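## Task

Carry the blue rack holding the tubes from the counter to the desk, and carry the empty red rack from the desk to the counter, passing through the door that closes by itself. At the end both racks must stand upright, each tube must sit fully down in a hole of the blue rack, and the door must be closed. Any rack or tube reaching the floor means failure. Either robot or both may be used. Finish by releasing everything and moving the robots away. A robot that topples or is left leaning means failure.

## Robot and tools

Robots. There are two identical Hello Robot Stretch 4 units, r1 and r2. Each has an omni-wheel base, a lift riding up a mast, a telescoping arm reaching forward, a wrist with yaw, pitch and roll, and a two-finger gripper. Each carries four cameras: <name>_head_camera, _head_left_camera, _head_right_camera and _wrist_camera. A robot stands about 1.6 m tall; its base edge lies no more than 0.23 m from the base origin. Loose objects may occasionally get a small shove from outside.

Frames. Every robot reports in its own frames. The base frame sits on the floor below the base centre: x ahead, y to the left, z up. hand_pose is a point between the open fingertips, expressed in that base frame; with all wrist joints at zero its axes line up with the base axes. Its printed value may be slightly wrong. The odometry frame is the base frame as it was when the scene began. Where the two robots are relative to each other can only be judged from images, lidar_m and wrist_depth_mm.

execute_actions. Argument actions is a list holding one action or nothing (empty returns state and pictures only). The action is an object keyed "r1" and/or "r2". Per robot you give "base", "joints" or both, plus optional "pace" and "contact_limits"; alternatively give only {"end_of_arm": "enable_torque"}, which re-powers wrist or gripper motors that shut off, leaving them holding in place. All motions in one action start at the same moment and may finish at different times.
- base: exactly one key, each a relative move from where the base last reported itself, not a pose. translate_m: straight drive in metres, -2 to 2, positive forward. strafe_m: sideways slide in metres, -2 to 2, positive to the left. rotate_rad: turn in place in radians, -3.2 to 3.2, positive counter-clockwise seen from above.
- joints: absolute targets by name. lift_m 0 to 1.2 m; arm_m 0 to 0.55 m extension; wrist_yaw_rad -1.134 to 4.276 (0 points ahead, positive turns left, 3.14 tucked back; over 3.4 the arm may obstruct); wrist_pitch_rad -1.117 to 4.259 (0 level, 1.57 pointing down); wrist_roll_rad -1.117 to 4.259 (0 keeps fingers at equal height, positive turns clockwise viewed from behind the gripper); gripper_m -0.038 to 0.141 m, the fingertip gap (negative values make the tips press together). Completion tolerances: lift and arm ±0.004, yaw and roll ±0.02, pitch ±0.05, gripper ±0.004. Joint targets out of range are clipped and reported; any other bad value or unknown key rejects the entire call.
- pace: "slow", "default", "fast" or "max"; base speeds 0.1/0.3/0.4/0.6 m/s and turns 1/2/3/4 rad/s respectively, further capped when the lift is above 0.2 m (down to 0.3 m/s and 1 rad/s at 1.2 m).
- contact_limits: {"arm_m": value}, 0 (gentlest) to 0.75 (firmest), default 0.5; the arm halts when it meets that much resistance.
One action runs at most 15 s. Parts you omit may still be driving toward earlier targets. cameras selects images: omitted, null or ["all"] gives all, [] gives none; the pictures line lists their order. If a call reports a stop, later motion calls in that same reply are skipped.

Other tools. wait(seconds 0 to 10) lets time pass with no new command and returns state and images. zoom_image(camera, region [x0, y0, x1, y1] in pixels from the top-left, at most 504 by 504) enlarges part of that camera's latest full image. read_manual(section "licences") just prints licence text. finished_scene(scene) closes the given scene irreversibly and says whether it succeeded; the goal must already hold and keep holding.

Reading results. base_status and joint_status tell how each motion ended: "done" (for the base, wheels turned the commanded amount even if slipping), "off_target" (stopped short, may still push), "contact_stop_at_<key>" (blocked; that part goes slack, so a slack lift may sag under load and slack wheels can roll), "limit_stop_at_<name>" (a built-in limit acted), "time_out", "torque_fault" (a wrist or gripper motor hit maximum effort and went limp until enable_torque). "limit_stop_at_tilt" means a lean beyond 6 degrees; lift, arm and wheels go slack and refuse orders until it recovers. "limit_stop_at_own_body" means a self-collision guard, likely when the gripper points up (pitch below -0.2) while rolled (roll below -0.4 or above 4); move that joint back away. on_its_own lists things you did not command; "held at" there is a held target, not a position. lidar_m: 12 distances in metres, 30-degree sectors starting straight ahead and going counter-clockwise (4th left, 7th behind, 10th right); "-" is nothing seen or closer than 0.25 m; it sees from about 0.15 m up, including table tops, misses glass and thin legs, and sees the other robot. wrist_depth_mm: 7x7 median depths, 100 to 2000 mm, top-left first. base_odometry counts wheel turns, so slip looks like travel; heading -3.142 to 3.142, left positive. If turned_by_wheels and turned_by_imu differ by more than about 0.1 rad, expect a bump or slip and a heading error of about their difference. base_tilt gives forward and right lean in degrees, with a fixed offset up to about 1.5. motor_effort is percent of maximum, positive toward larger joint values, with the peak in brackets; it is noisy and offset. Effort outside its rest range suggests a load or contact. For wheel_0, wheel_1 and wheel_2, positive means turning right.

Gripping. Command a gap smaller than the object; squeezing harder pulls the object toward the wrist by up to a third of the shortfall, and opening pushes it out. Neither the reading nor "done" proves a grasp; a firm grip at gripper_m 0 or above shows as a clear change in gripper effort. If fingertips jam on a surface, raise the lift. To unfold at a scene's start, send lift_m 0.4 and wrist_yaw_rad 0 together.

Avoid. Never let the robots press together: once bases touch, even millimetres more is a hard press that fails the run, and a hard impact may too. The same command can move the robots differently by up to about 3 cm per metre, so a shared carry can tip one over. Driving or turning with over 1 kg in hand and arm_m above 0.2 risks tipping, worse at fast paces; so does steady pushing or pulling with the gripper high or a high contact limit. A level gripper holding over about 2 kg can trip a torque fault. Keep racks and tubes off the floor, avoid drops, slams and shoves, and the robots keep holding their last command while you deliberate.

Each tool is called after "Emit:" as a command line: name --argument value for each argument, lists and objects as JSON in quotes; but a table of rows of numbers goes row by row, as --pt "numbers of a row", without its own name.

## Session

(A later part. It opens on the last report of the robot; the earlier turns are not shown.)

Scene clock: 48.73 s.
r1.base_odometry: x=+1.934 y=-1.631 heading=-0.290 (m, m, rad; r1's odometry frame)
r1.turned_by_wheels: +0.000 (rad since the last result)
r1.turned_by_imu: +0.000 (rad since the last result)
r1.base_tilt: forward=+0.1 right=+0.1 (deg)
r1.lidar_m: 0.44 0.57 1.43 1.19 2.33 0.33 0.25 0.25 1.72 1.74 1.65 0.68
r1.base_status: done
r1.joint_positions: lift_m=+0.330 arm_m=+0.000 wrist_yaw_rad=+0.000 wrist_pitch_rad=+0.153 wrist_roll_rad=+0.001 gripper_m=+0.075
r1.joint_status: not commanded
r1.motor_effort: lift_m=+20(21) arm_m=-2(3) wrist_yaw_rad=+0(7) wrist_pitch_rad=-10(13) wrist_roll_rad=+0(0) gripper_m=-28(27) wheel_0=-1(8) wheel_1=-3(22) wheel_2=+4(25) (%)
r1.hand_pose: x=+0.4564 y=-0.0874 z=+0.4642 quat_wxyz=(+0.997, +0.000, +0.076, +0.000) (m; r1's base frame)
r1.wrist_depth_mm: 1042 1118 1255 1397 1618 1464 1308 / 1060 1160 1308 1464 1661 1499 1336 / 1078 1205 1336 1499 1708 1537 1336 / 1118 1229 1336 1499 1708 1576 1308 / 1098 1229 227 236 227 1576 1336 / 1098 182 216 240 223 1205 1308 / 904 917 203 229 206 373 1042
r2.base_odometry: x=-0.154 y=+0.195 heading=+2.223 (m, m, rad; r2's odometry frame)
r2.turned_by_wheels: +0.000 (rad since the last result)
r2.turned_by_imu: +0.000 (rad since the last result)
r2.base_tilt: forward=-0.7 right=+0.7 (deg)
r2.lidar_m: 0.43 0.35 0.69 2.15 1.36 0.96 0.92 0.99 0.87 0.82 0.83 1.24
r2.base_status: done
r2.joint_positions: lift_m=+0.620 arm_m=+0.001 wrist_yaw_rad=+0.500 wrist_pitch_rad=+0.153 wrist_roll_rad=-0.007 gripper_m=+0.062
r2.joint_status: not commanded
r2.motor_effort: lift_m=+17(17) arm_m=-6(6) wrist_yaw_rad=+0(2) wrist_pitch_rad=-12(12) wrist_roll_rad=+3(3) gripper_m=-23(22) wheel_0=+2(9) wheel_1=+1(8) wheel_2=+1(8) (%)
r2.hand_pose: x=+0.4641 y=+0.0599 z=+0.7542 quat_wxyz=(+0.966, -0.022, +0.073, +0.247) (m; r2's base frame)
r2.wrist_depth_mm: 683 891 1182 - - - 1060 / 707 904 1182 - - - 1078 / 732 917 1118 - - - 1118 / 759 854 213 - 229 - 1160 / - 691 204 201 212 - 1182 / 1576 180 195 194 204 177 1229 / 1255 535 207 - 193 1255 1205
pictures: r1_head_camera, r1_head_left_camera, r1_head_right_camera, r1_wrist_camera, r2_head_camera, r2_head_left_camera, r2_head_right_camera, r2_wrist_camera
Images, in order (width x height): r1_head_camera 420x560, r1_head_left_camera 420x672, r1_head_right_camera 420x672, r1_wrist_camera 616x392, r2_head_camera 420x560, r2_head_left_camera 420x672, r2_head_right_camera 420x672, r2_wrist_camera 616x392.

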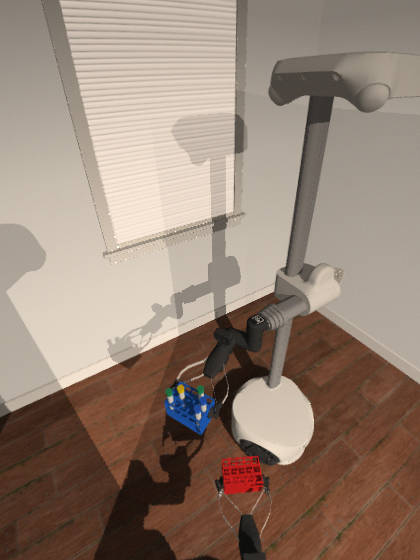

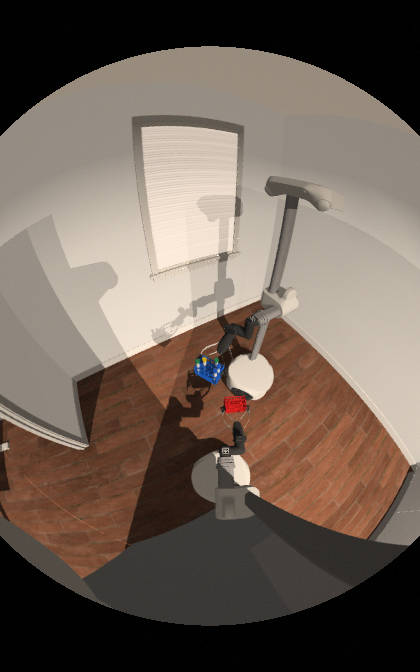

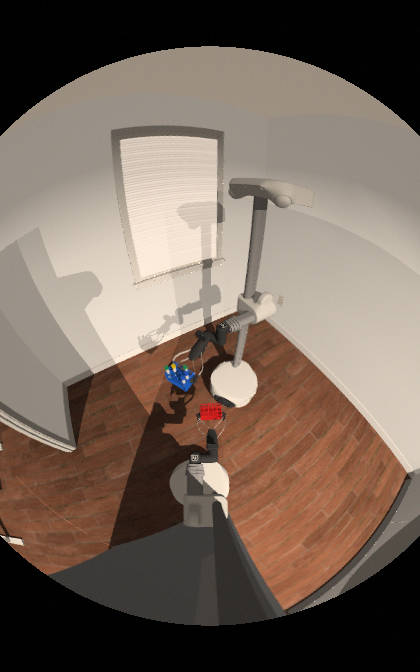

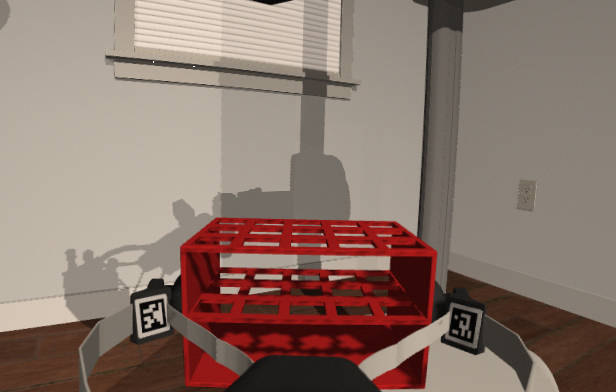

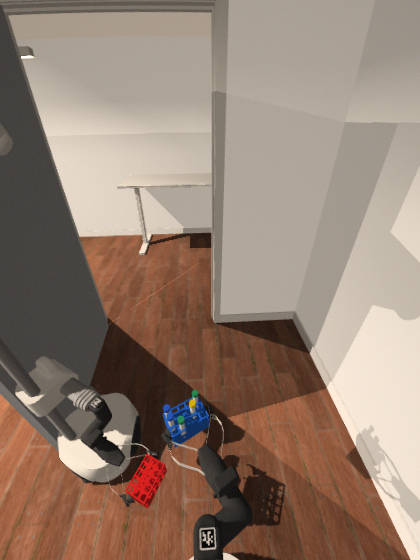

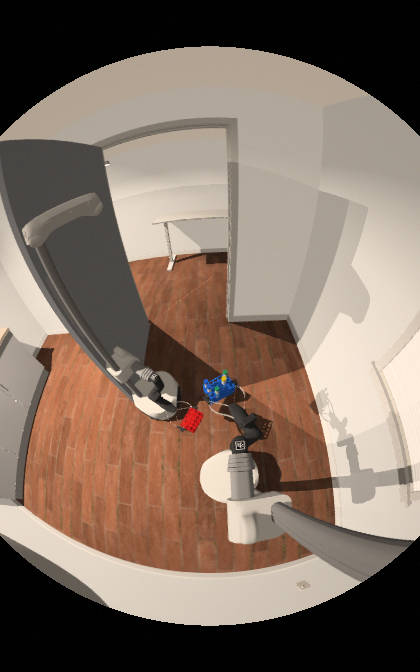

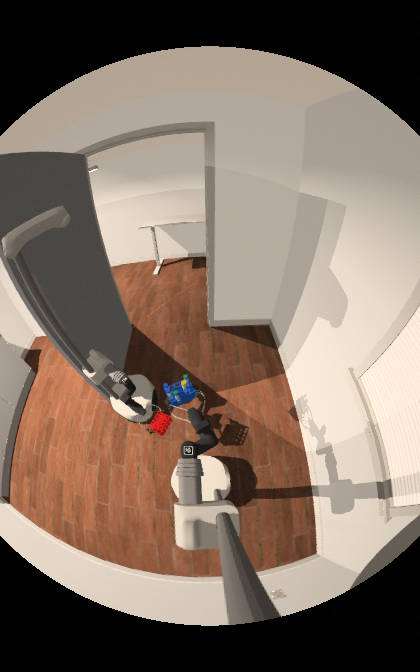

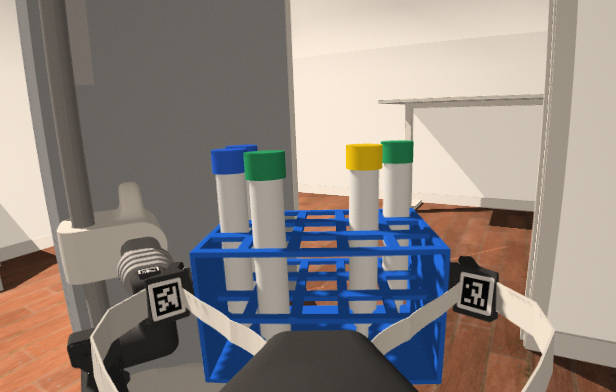

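Emit:
execute_actions --actions '[{"r1": {"base": {"rotate_rad": -1.22}, "pace": "max"}, "r2": {"base": {"translate_m": 1.12}, "joints": {"wrist_yaw_rad": 0.75}, "pace": "max"}}]'

Scene clock: 56.13 s.
r1.base_odometry: x=+1.934 y=-1.631 heading=-1.510 (m, m, rad; r1's odometry frame)
r1.turned_by_wheels: -1.220 (rad since the last result)
r1.turned_by_imu: -1.223 (rad since the last result)
r1.base_tilt: forward=+0.1 right=+0.1 (deg)
r1.lidar_m: 0.43 1.67 1.62 1.46 0.52 0.51 0.94 0.42 0.25 0.25 1.66 1.86
r1.base_status: done
r1.joint_positions: lift_m=+0.330 arm_m=+0.000 wrist_yaw_rad=+0.000 wrist_pitch_rad=+0.153 wrist_roll_rad=+0.001 gripper_m=+0.075
r1.joint_status: not commanded
r1.motor_effort: lift_m=+20(20) arm_m=-3(3) wrist_yaw_rad=+0(9) wrist_pitch_rad=-10(11) wrist_roll_rad=+1(1) gripper_m=-25(28) wheel_0=+4(13) wheel_1=-1(9) wheel_2=+0(18) (%)
r1.hand_pose: x=+0.4564 y=-0.0874 z=+0.4642 quat_wxyz=(+0.997, +0.000, +0.076, +0.000) (m; r1's base frame)
r1.wrist_depth_mm: 1205 1281 1397 1397 1397 1464 1618 / 1255 1336 1397 1430 1464 1537 1618 / 1308 1336 1366 1430 1537 1576 1661 / 1308 1430 1397 1464 1537 1618 1661 / 1336 1366 225 236 226 1661 1708 / 1205 182 215 240 222 1255 1366 / 904 917 202 228 206 559 1025
r2.base_odometry: x=-0.833 y=+1.085 heading=+2.223 (m, m, rad; r2's odometry frame)
r2.turned_by_wheels: +0.000 (rad since the last result)
r2.turned_by_imu: -0.003 (rad since the last result)
r2.base_tilt: forward=-0.5 right=+0.5 (deg)
r2.lidar_m: 0.43 0.40 0.82 0.75 0.47 0.53 2.03 1.25 0.91 0.86 0.75 0.51
r2.base_status: done
r2.joint_positions: lift_m=+0.620 arm_m=+0.001 wrist_yaw_rad=+0.750 wrist_pitch_rad=+0.153 wrist_roll_rad=-0.007 gripper_m=+0.062
r2.joint_status: all done
r2.motor_effort: lift_m=+17(17) arm_m=-6(6) wrist_yaw_rad=+0(8) wrist_pitch_rad=-11(12) wrist_roll_rad=+3(2) gripper_m=-22(23) wheel_0=+2(8) wheel_1=+1(9) wheel_2=+1(13) (%)
r2.hand_pose: x=+0.4402 y=+0.1304 z=+0.7542 quat_wxyz=(+0.928, -0.031, +0.070, +0.365) (m; r2's base frame)
r2.wrist_depth_mm: 683 831 - - - - 1921 / 699 854 - - - - 1921 / 707 866 - - - - 1983 / 715 878 213 - 230 - - / 732 891 204 200 212 - - / 750 181 195 194 204 177 1537 / 750 891 207 - 193 1281 1255
pictures: r1_head_camera, r1_head_left_camera, r1_head_right_camera, r1_wrist_camera, r2_head_camera, r2_head_left_camera, r2_head_right_camera, r2_wrist_camera
Images, in order (width x height): r1_head_camera 420x560, r1_head_left_camera 420x672, r1_head_right_camera 420x672, r1_wrist_camera 616x392, r2_head_camera 420x560, r2_head_left_camera 420x672, r2_head_right_camera 420x672, r2_wrist_camera 616x392.

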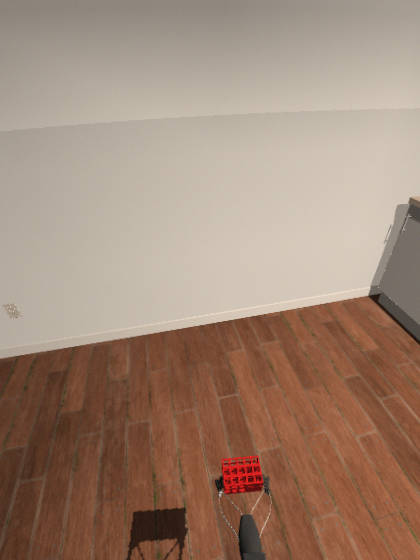

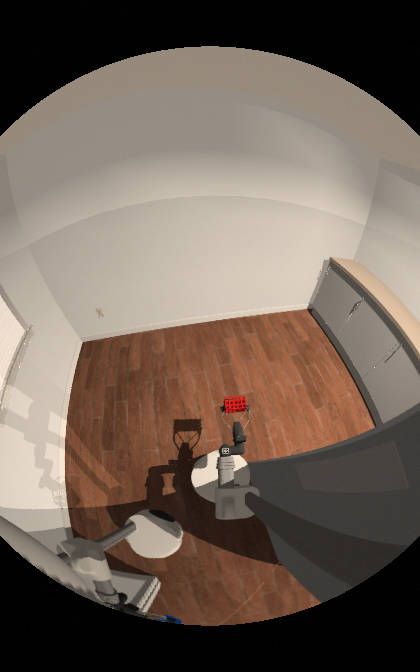

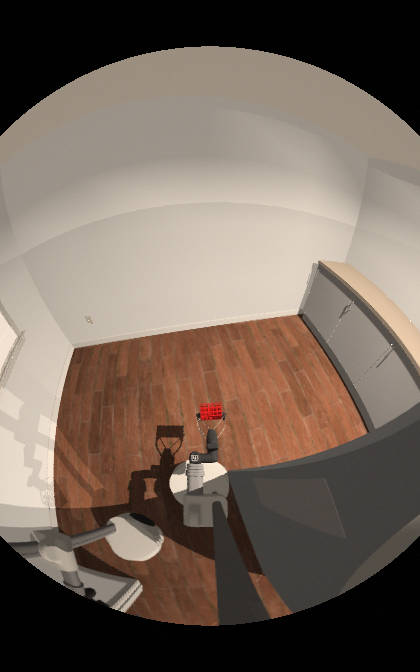

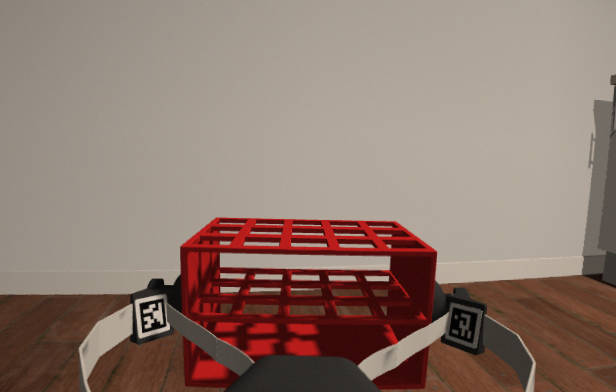

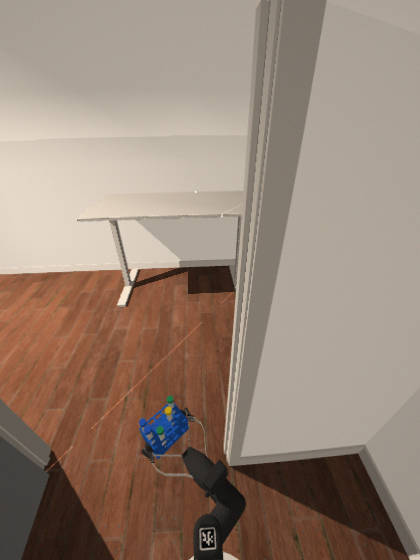

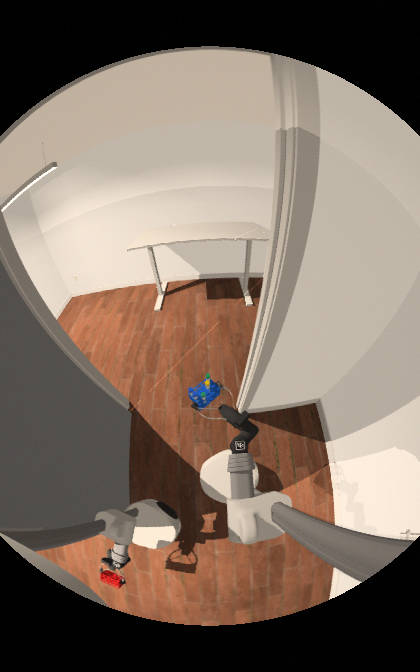

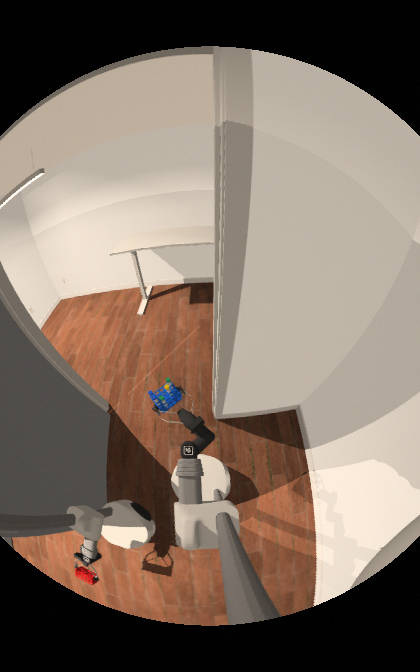

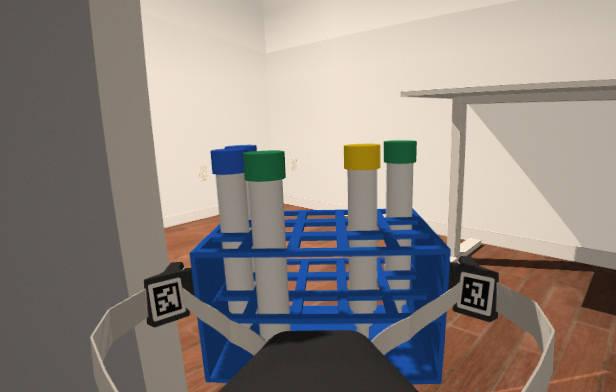

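Emit:
execute_actions --actions '[{"r1": {"base": {"translate_m": 0.37}, "pace": "default"}, "r2": {"base": {"strafe_m": 0.42}, "joints": {"wrist_yaw_rad": 0.3}, "pace": "max"}}]'

Scene clock: 60.67 s.
r1.base_odometry: x=+1.956 y=-2.000 heading=-1.509 (m, m, rad; r1's odometry frame)
r1.turned_by_wheels: +0.000 (rad since the last result)
r1.turned_by_imu: -0.002 (rad since the last result)
r1.base_tilt: forward=+0.0 right=+0.2 (deg)
r1.lidar_m: 0.42 1.28 1.57 1.50 1.54 0.69 0.40 0.93 1.63 1.59 1.60 1.44
r1.base_status: done
r1.joint_positions: lift_m=+0.330 arm_m=+0.000 wrist_yaw_rad=+0.000 wrist_pitch_rad=+0.153 wrist_roll_rad=+0.001 gripper_m=+0.075
r1.joint_status: not commanded
r1.motor_effort: lift_m=+20(20) arm_m=-2(2) wrist_yaw_rad=+0(1) wrist_pitch_rad=-9(10) wrist_roll_rad=-1(0) gripper_m=-26(27) wheel_0=+3(10) wheel_1=+3(5) wheel_2=+1(15) (%)
r1.hand_pose: x=+0.4564 y=-0.0874 z=+0.4642 quat_wxyz=(+0.997, +0.000, +0.076, +0.000) (m; r1's base frame)
r1.wrist_depth_mm: 931 960 976 1025 1078 1160 1160 / 931 1008 1025 1060 1078 1160 1182 / 960 1008 1025 1078 1098 1160 1205 / 976 1042 1042 1098 1118 1205 1229 / 1008 1025 225 237 228 1229 1281 / 1025 183 216 240 222 1182 1281 / 904 917 202 228 206 554 1025
r2.base_odometry: x=-1.167 y=+0.831 heading=+2.223 (m, m, rad; r2's odometry frame)
r2.turned_by_wheels: +0.000 (rad since the last result)
r2.turned_by_imu: -0.018 (rad since the last result)
r2.base_tilt: forward=-0.6 right=+0.6 (deg)
r2.lidar_m: 0.42 0.56 0.25 0.25 - 0.25 0.31 1.86 1.32 1.25 0.74 0.71
r2.base_status: done
r2.joint_positions: lift_m=+0.620 arm_m=+0.001 wrist_yaw_rad=+0.300 wrist_pitch_rad=+0.153 wrist_roll_rad=-0.007 gripper_m=+0.062
r2.joint_status: all done
r2.motor_effort: lift_m=+18(18) arm_m=-5(6) wrist_yaw_rad=+0(10) wrist_pitch_rad=-12(15) wrist_roll_rad=+2(2) gripper_m=-22(22) wheel_0=-5(23) wheel_1=+4(15) wheel_2=+3(16) (%)
r2.hand_pose: x=+0.4700 y=+0.0007 z=+0.7541 quat_wxyz=(+0.986, -0.015, +0.075, +0.149) (m; r2's base frame)
r2.wrist_depth_mm: - - - - - - 1983 / - - - - - - 1983 / - - - - - - - / - - 213 - 229 - - / 585 - 203 201 211 - - / 585 180 197 195 204 178 1537 / 574 1308 207 - 193 1229 1229
pictures: r1_head_camera, r1_head_left_camera, r1_head_right_camera, r1_wrist_camera, r2_head_camera, r2_head_left_camera, r2_head_right_camera, r2_wrist_camera
Images, in order (width x height): r1_head_camera 420x560, r1_head_left_camera 420x672, r1_head_right_camera 420x672, r1_wrist_camera 616x392, r2_head_camera 420x560, r2_head_left_camera 420x672, r2_head_right_camera 420x672, r2_wrist_camera 616x392.

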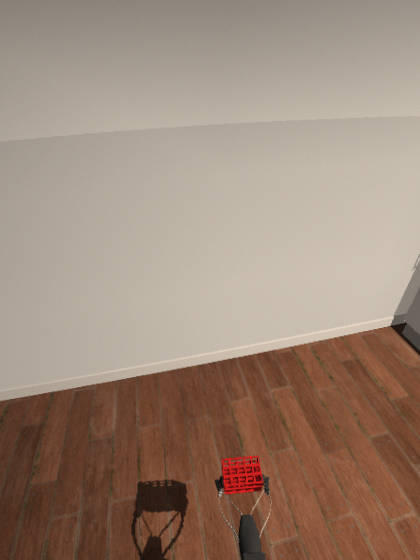

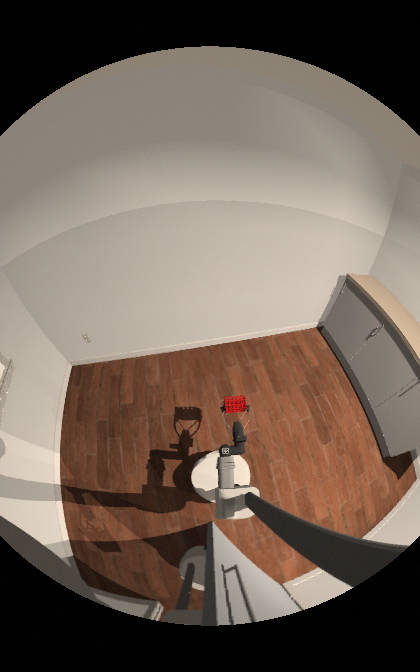

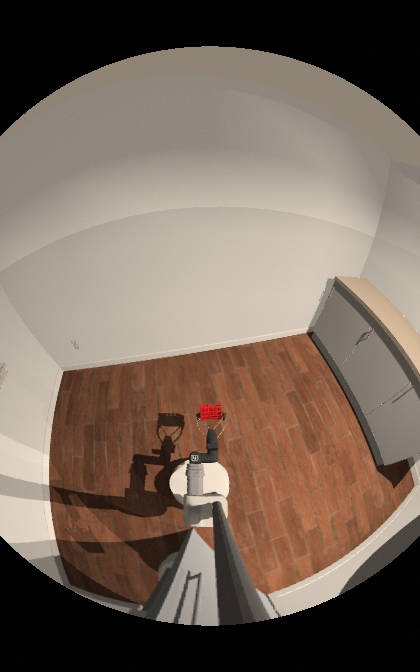

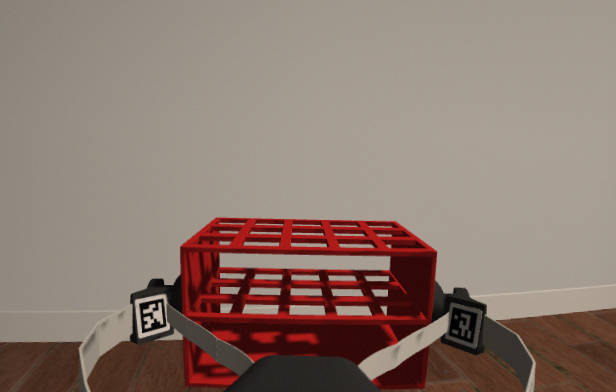

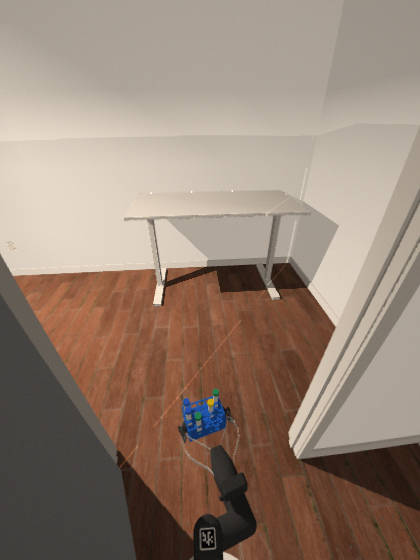

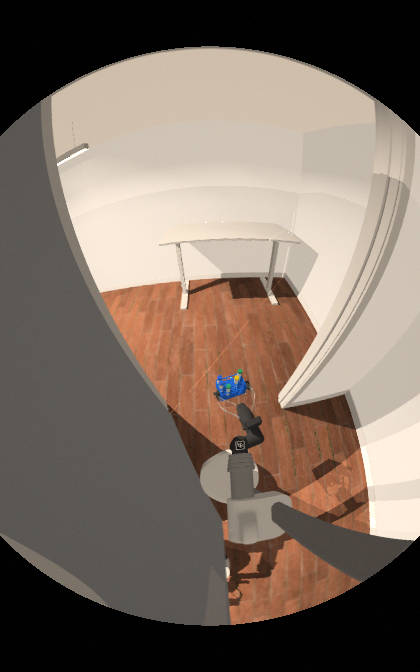

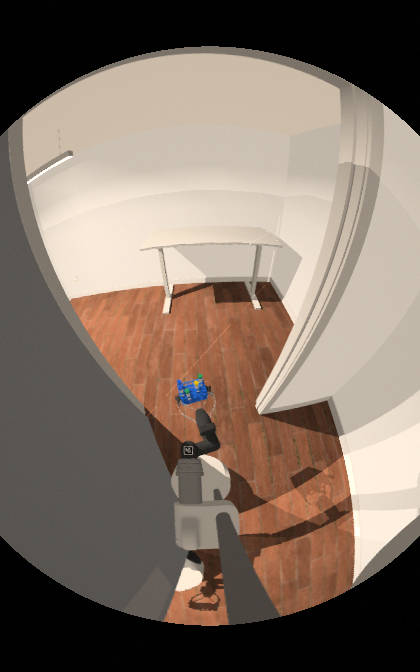

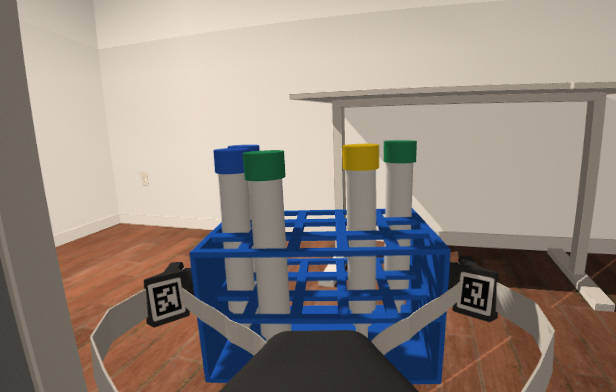

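Emit:
execute_actions --actions '[{"r1": {"base": {"strafe_m": -0.82}, "joints": {"lift_m": 0.855}, "pace": "max"}, "r2": {"base": {"translate_m": 0.76}, "joints": {"wrist_yaw_rad": 0.0, "lift_m": 0.895}, "pace": "max"}}]'

Scene clock: 66.03 s.
r1.base_odometry: x=+1.138 y=-2.050 heading=-1.510 (m, m, rad; r1's odometry frame)
r1.turned_by_wheels: +0.000 (rad since the last result)
r1.turned_by_imu: -0.001 (rad since the last result)
r1.base_tilt: forward=+0.1 right=+0.2 (deg)
r1.lidar_m: 0.43 1.45 1.76 2.32 2.13 1.32 1.16 1.17 0.89 0.76 0.77 0.96
r1.base_status: done
r1.joint_positions: lift_m=+0.855 arm_m=+0.000 wrist_yaw_rad=+0.000 wrist_pitch_rad=+0.153 wrist_roll_rad=+0.001 gripper_m=+0.075
r1.joint_status: all done
r1.motor_effort: lift_m=+21(21) arm_m=-2(2) wrist_yaw_rad=+0(1) wrist_pitch_rad=-10(11) wrist_roll_rad=+0(0) gripper_m=-32(28) wheel_0=-3(13) wheel_1=+1(15) wheel_2=+0(1) (%)
r1.hand_pose: x=+0.4564 y=-0.0874 z=+0.9892 quat_wxyz=(+0.997, +0.000, +0.076, +0.000) (m; r1's base frame)
r1.wrist_depth_mm: 1060 1098 1138 1182 1255 1308 1336 / 1078 1138 1182 1255 1255 1308 1366 / 1098 1182 1160 1255 1308 1336 1430 / 1118 1160 1182 1229 1336 1366 1366 / 1160 1182 227 236 227 1078 798 / 1160 182 215 239 222 917 788 / 1205 1229 202 229 206 559 788
r2.base_odometry: x=-1.672 y=+1.472 heading=+2.211 (m, m, rad; r2's odometry frame)
r2.turned_by_wheels: -0.012 (rad since the last result)
r2.turned_by_imu: -0.150 (rad since the last result)
r2.base_tilt: forward=-0.6 right=+0.6 (deg)
r2.lidar_m: 0.41 1.03 2.22 2.28 0.45 0.27 0.25 0.25 0.32 0.55 1.31 0.47
r2.base_status: translate_m contact_stop (by the wheels' count: +0.815 of +0.760)
r2.joint_positions: lift_m=+0.895 arm_m=+0.001 wrist_yaw_rad=+0.000 wrist_pitch_rad=+0.153 wrist_roll_rad=-0.007 gripper_m=+0.062
r2.joint_status: all done
r2.on_its_own: the wheels are slack since a contact_stop
r2.motor_effort: lift_m=+19(26) arm_m=-3(5) wrist_yaw_rad=+0(7) wrist_pitch_rad=-12(16) wrist_roll_rad=+2(2) gripper_m=-23(22) wheel_0=+0(26) wheel_1=+0(13) wheel_2=+0(34) (%)
r2.hand_pose: x=+0.4566 y=-0.0874 z=+1.0291 quat_wxyz=(+0.997, -0.003, +0.077, +0.000) (m; r2's base frame)
r2.wrist_depth_mm: 1397 1464 1464 1499 1576 1661 1397 / 1430 1464 1499 1537 1618 1661 1397 / 1464 1537 1537 1576 1618 1708 1430 / 917 1042 213 917 230 1366 1336 / 1576 1576 204 201 211 1708 1464 / 1618 180 198 195 204 177 1397 / 1661 1576 208 - 193 1618 1397
pictures: r1_head_camera, r1_head_left_camera, r1_head_right_camera, r1_wrist_camera, r2_head_camera, r2_head_left_camera, r2_head_right_camera, r2_wrist_camera
Images, in order (width x height): r1_head_camera 420x560, r1_head_left_camera 420x672, r1_head_right_camera 420x672, r1_wrist_camera 616x392, r2_head_camera 420x560, r2_head_left_camera 420x672, r2_head_right_camera 420x672, r2_wrist_camera 616x392.

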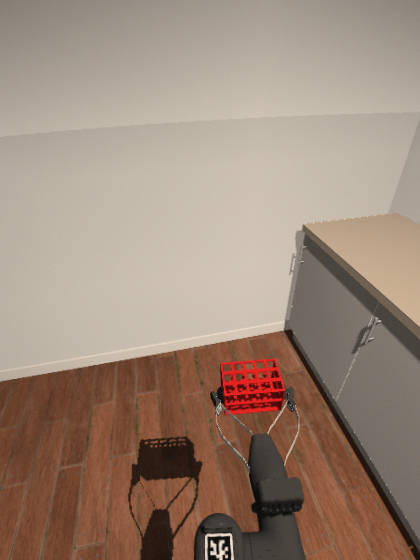

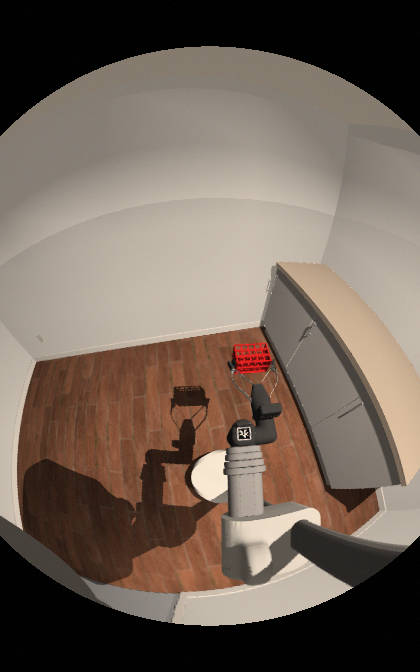

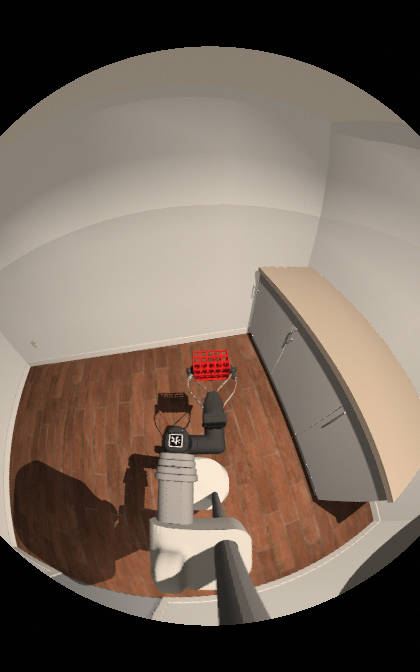

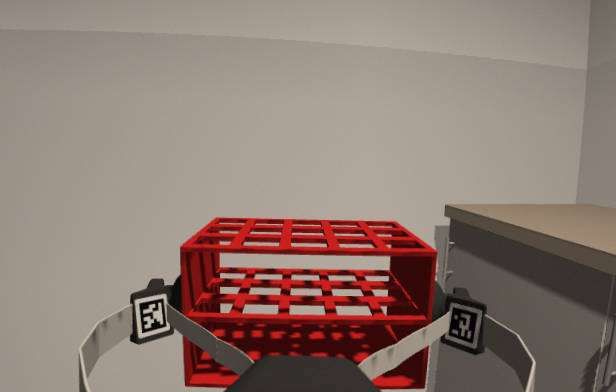

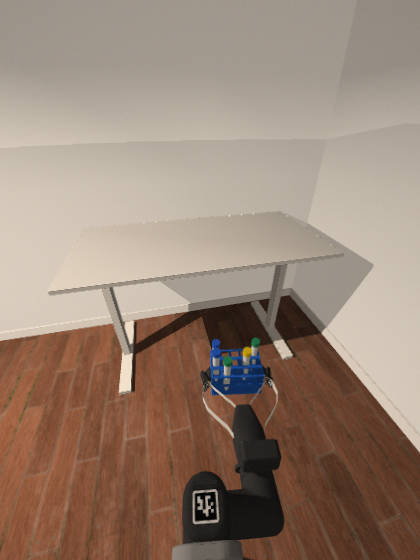

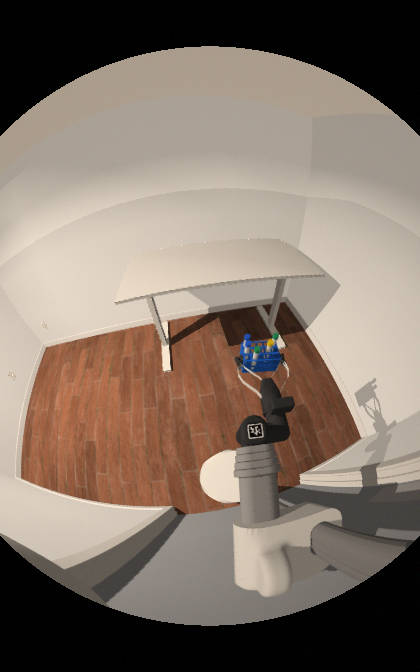

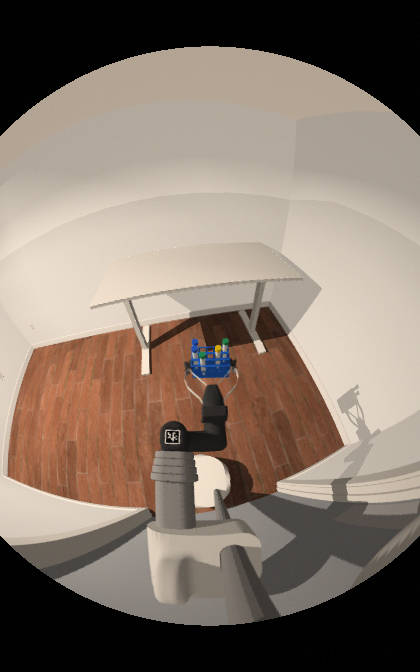

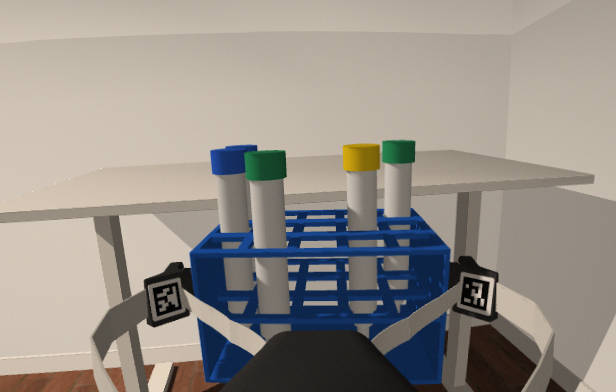

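Emit:
execute_actions --actions '[{"r1": {"base": {"rotate_rad": -1.2}, "joints": {"arm_m": 0.46}, "pace": "max"}, "r2": {"base": {"translate_m": 0.27}, "joints": {"arm_m": 0.45}, "pace": "max"}}]'

Scene clock: 68.73 s.
r1.base_odometry: x=+1.138 y=-2.050 heading=-2.710 (m, m, rad; r1's odometry frame)
r1.turned_by_wheels: -1.200 (rad since the last result)
r1.turned_by_imu: -1.204 (rad since the last result)
r1.base_tilt: forward=+0.0 right=+0.1 (deg)
r1.lidar_m: 0.76 0.86 1.40 1.45 1.61 2.35 2.36 1.45 1.18 1.16 1.30 0.79
r1.base_status: done
r1.joint_positions: lift_m=+0.855 arm_m=+0.459 wrist_yaw_rad=+0.000 wrist_pitch_rad=+0.153 wrist_roll_rad=+0.001 gripper_m=+0.075
r1.joint_status: all done
r1.motor_effort: lift_m=+21(21) arm_m=+5(6) wrist_yaw_rad=+0(3) wrist_pitch_rad=-9(10) wrist_roll_rad=+1(0) gripper_m=-31(28) wheel_0=-1(9) wheel_1=+0(9) wheel_2=+2(10) (%)
r1.hand_pose: x=+0.9151 y=-0.0874 z=+0.9892 quat_wxyz=(+0.997, +0.000, +0.076, +0.000) (m; r1's base frame)
r1.wrist_depth_mm: 809 778 723 707 668 627 615 / 831 788 741 707 676 654 621 / 854 809 750 723 683 661 627 / 866 820 768 723 707 661 640 / 559 580 226 237 228 634 647 / 368 182 215 241 223 373 402 / 271 273 202 229 206 229 306
r2.base_odometry: x=-1.834 y=+1.688 heading=+2.211 (m, m, rad; r2's odometry frame)
r2.turned_by_wheels: +0.000 (rad since the last result)
r2.turned_by_imu: -0.001 (rad since the last result)
r2.base_tilt: forward=-0.6 right=+0.7 (deg)
r2.lidar_m: 0.73 0.73 0.97 2.45 0.78 0.58 0.51 0.50 0.66 1.13 1.24 0.83
r2.base_status: done
r2.joint_positions: lift_m=+0.895 arm_m=+0.449 wrist_yaw_rad=+0.000 wrist_pitch_rad=+0.153 wrist_roll_rad=-0.007 gripper_m=+0.062
r2.joint_status: all done
r2.motor_effort: lift_m=+19(19) arm_m=+6(2) wrist_yaw_rad=-1(1) wrist_pitch_rad=-11(12) wrist_roll_rad=+2(2) gripper_m=-22(21) wheel_0=+2(7) wheel_1=+0(8) wheel_2=+2(11) (%)
r2.hand_pose: x=+0.9049 y=-0.0874 z=+1.0291 quat_wxyz=(+0.997, -0.003, +0.077, +0.000) (m; r2's base frame)
r2.wrist_depth_mm: 768 788 820 842 866 917 931 / 788 820 831 878 904 931 976 / 809 842 854 891 917 976 1008 / 820 842 212 683 231 723 707 / 488 484 203 200 211 439 424 / 334 180 195 194 204 177 304 / 258 253 207 - 193 246 -
pictures: r1_head_camera, r1_head_left_camera, r1_head_right_camera, r1_wrist_camera, r2_head_camera, r2_head_left_camera, r2_head_right_camera, r2_wrist_camera
Images, in order (width x height): r1_head_camera 420x560, r1_head_left_camera 420x672, r1_head_right_camera 420x672, r1_wrist_camera 616x392, r2_head_camera 420x560, r2_head_left_camera 420x672, r2_head_right_camera 420x672, r2_wrist_camera 616x392.

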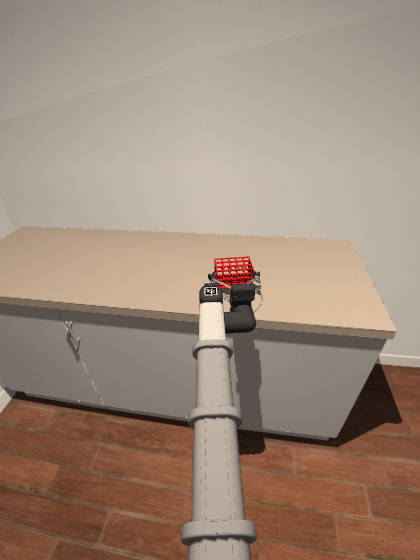

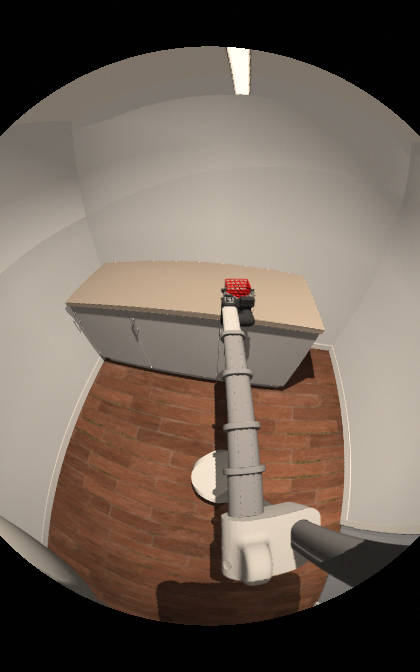

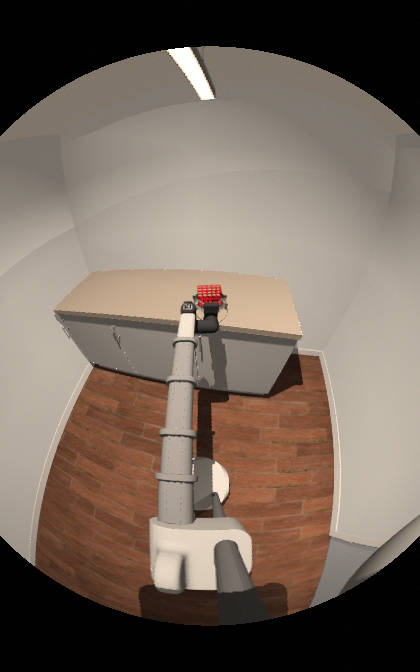

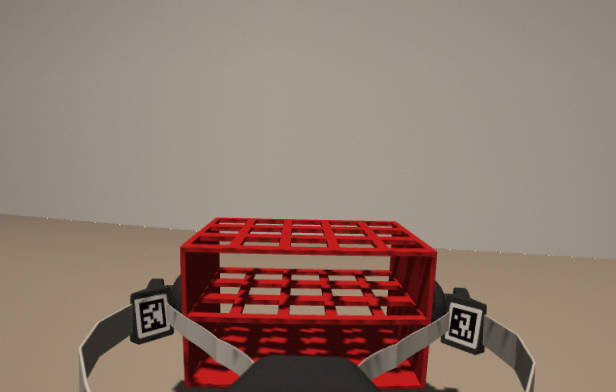

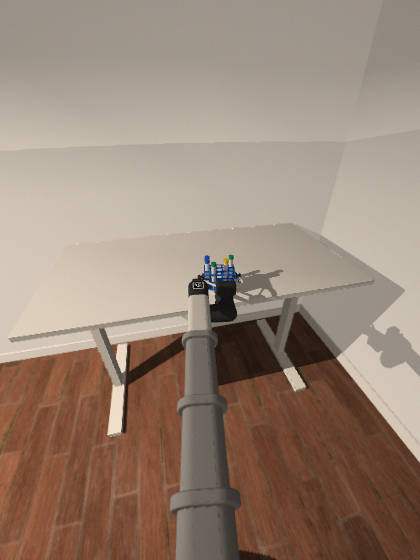

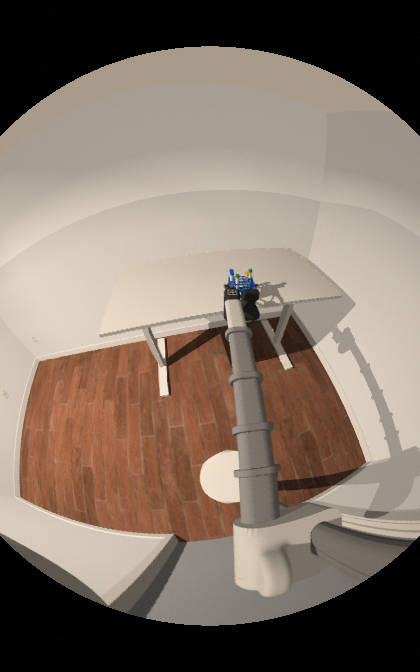

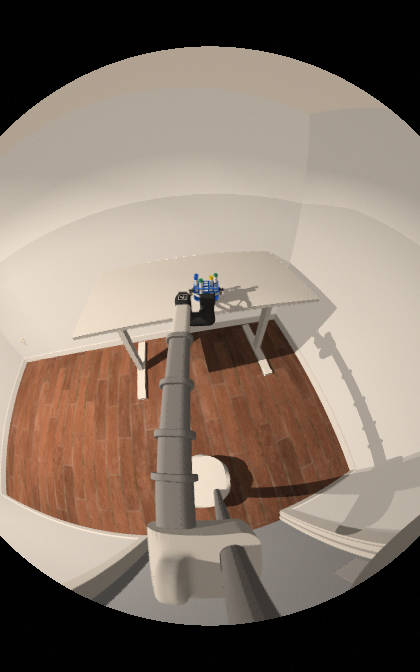

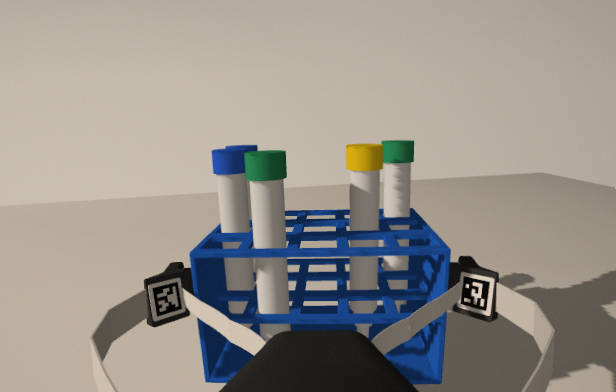

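Emit:
zoom_image --camera "r2_head_right_camera" --region '[150, 250, 290, 340]'

Emit:
zoom_image --camera "r2_head_camera" --region '[160, 230, 320, 340]'

Emit:
zoom_image --camera "r1_head_camera" --region '[160, 230, 320, 350]'

Region (150, 250, 290, 340) of r2_head_right_camera's 420x672 image, scaled by 3.600, with more detail than that image has; it fills the top 324 rows of this view, and the rest is white.

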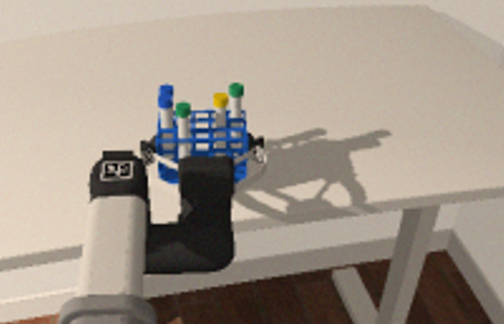

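Region (160, 230, 320, 340) of r2_head_camera's 420x560 image, scaled by 3.150, with more detail than that image has; it fills the top 346 rows of this view, and the rest is white.

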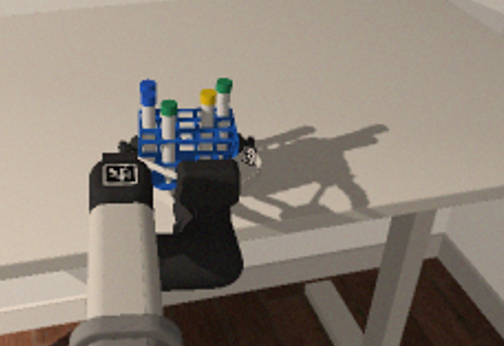

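Region (160, 230, 320, 350) of r1_head_camera's 420x560 image, scaled by 3.150, with more detail than that image has; it fills the top 378 rows of this view, and the rest is white.

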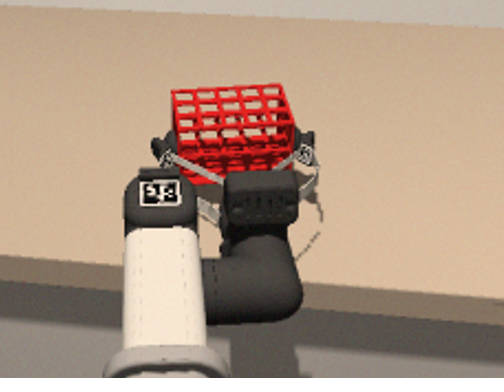

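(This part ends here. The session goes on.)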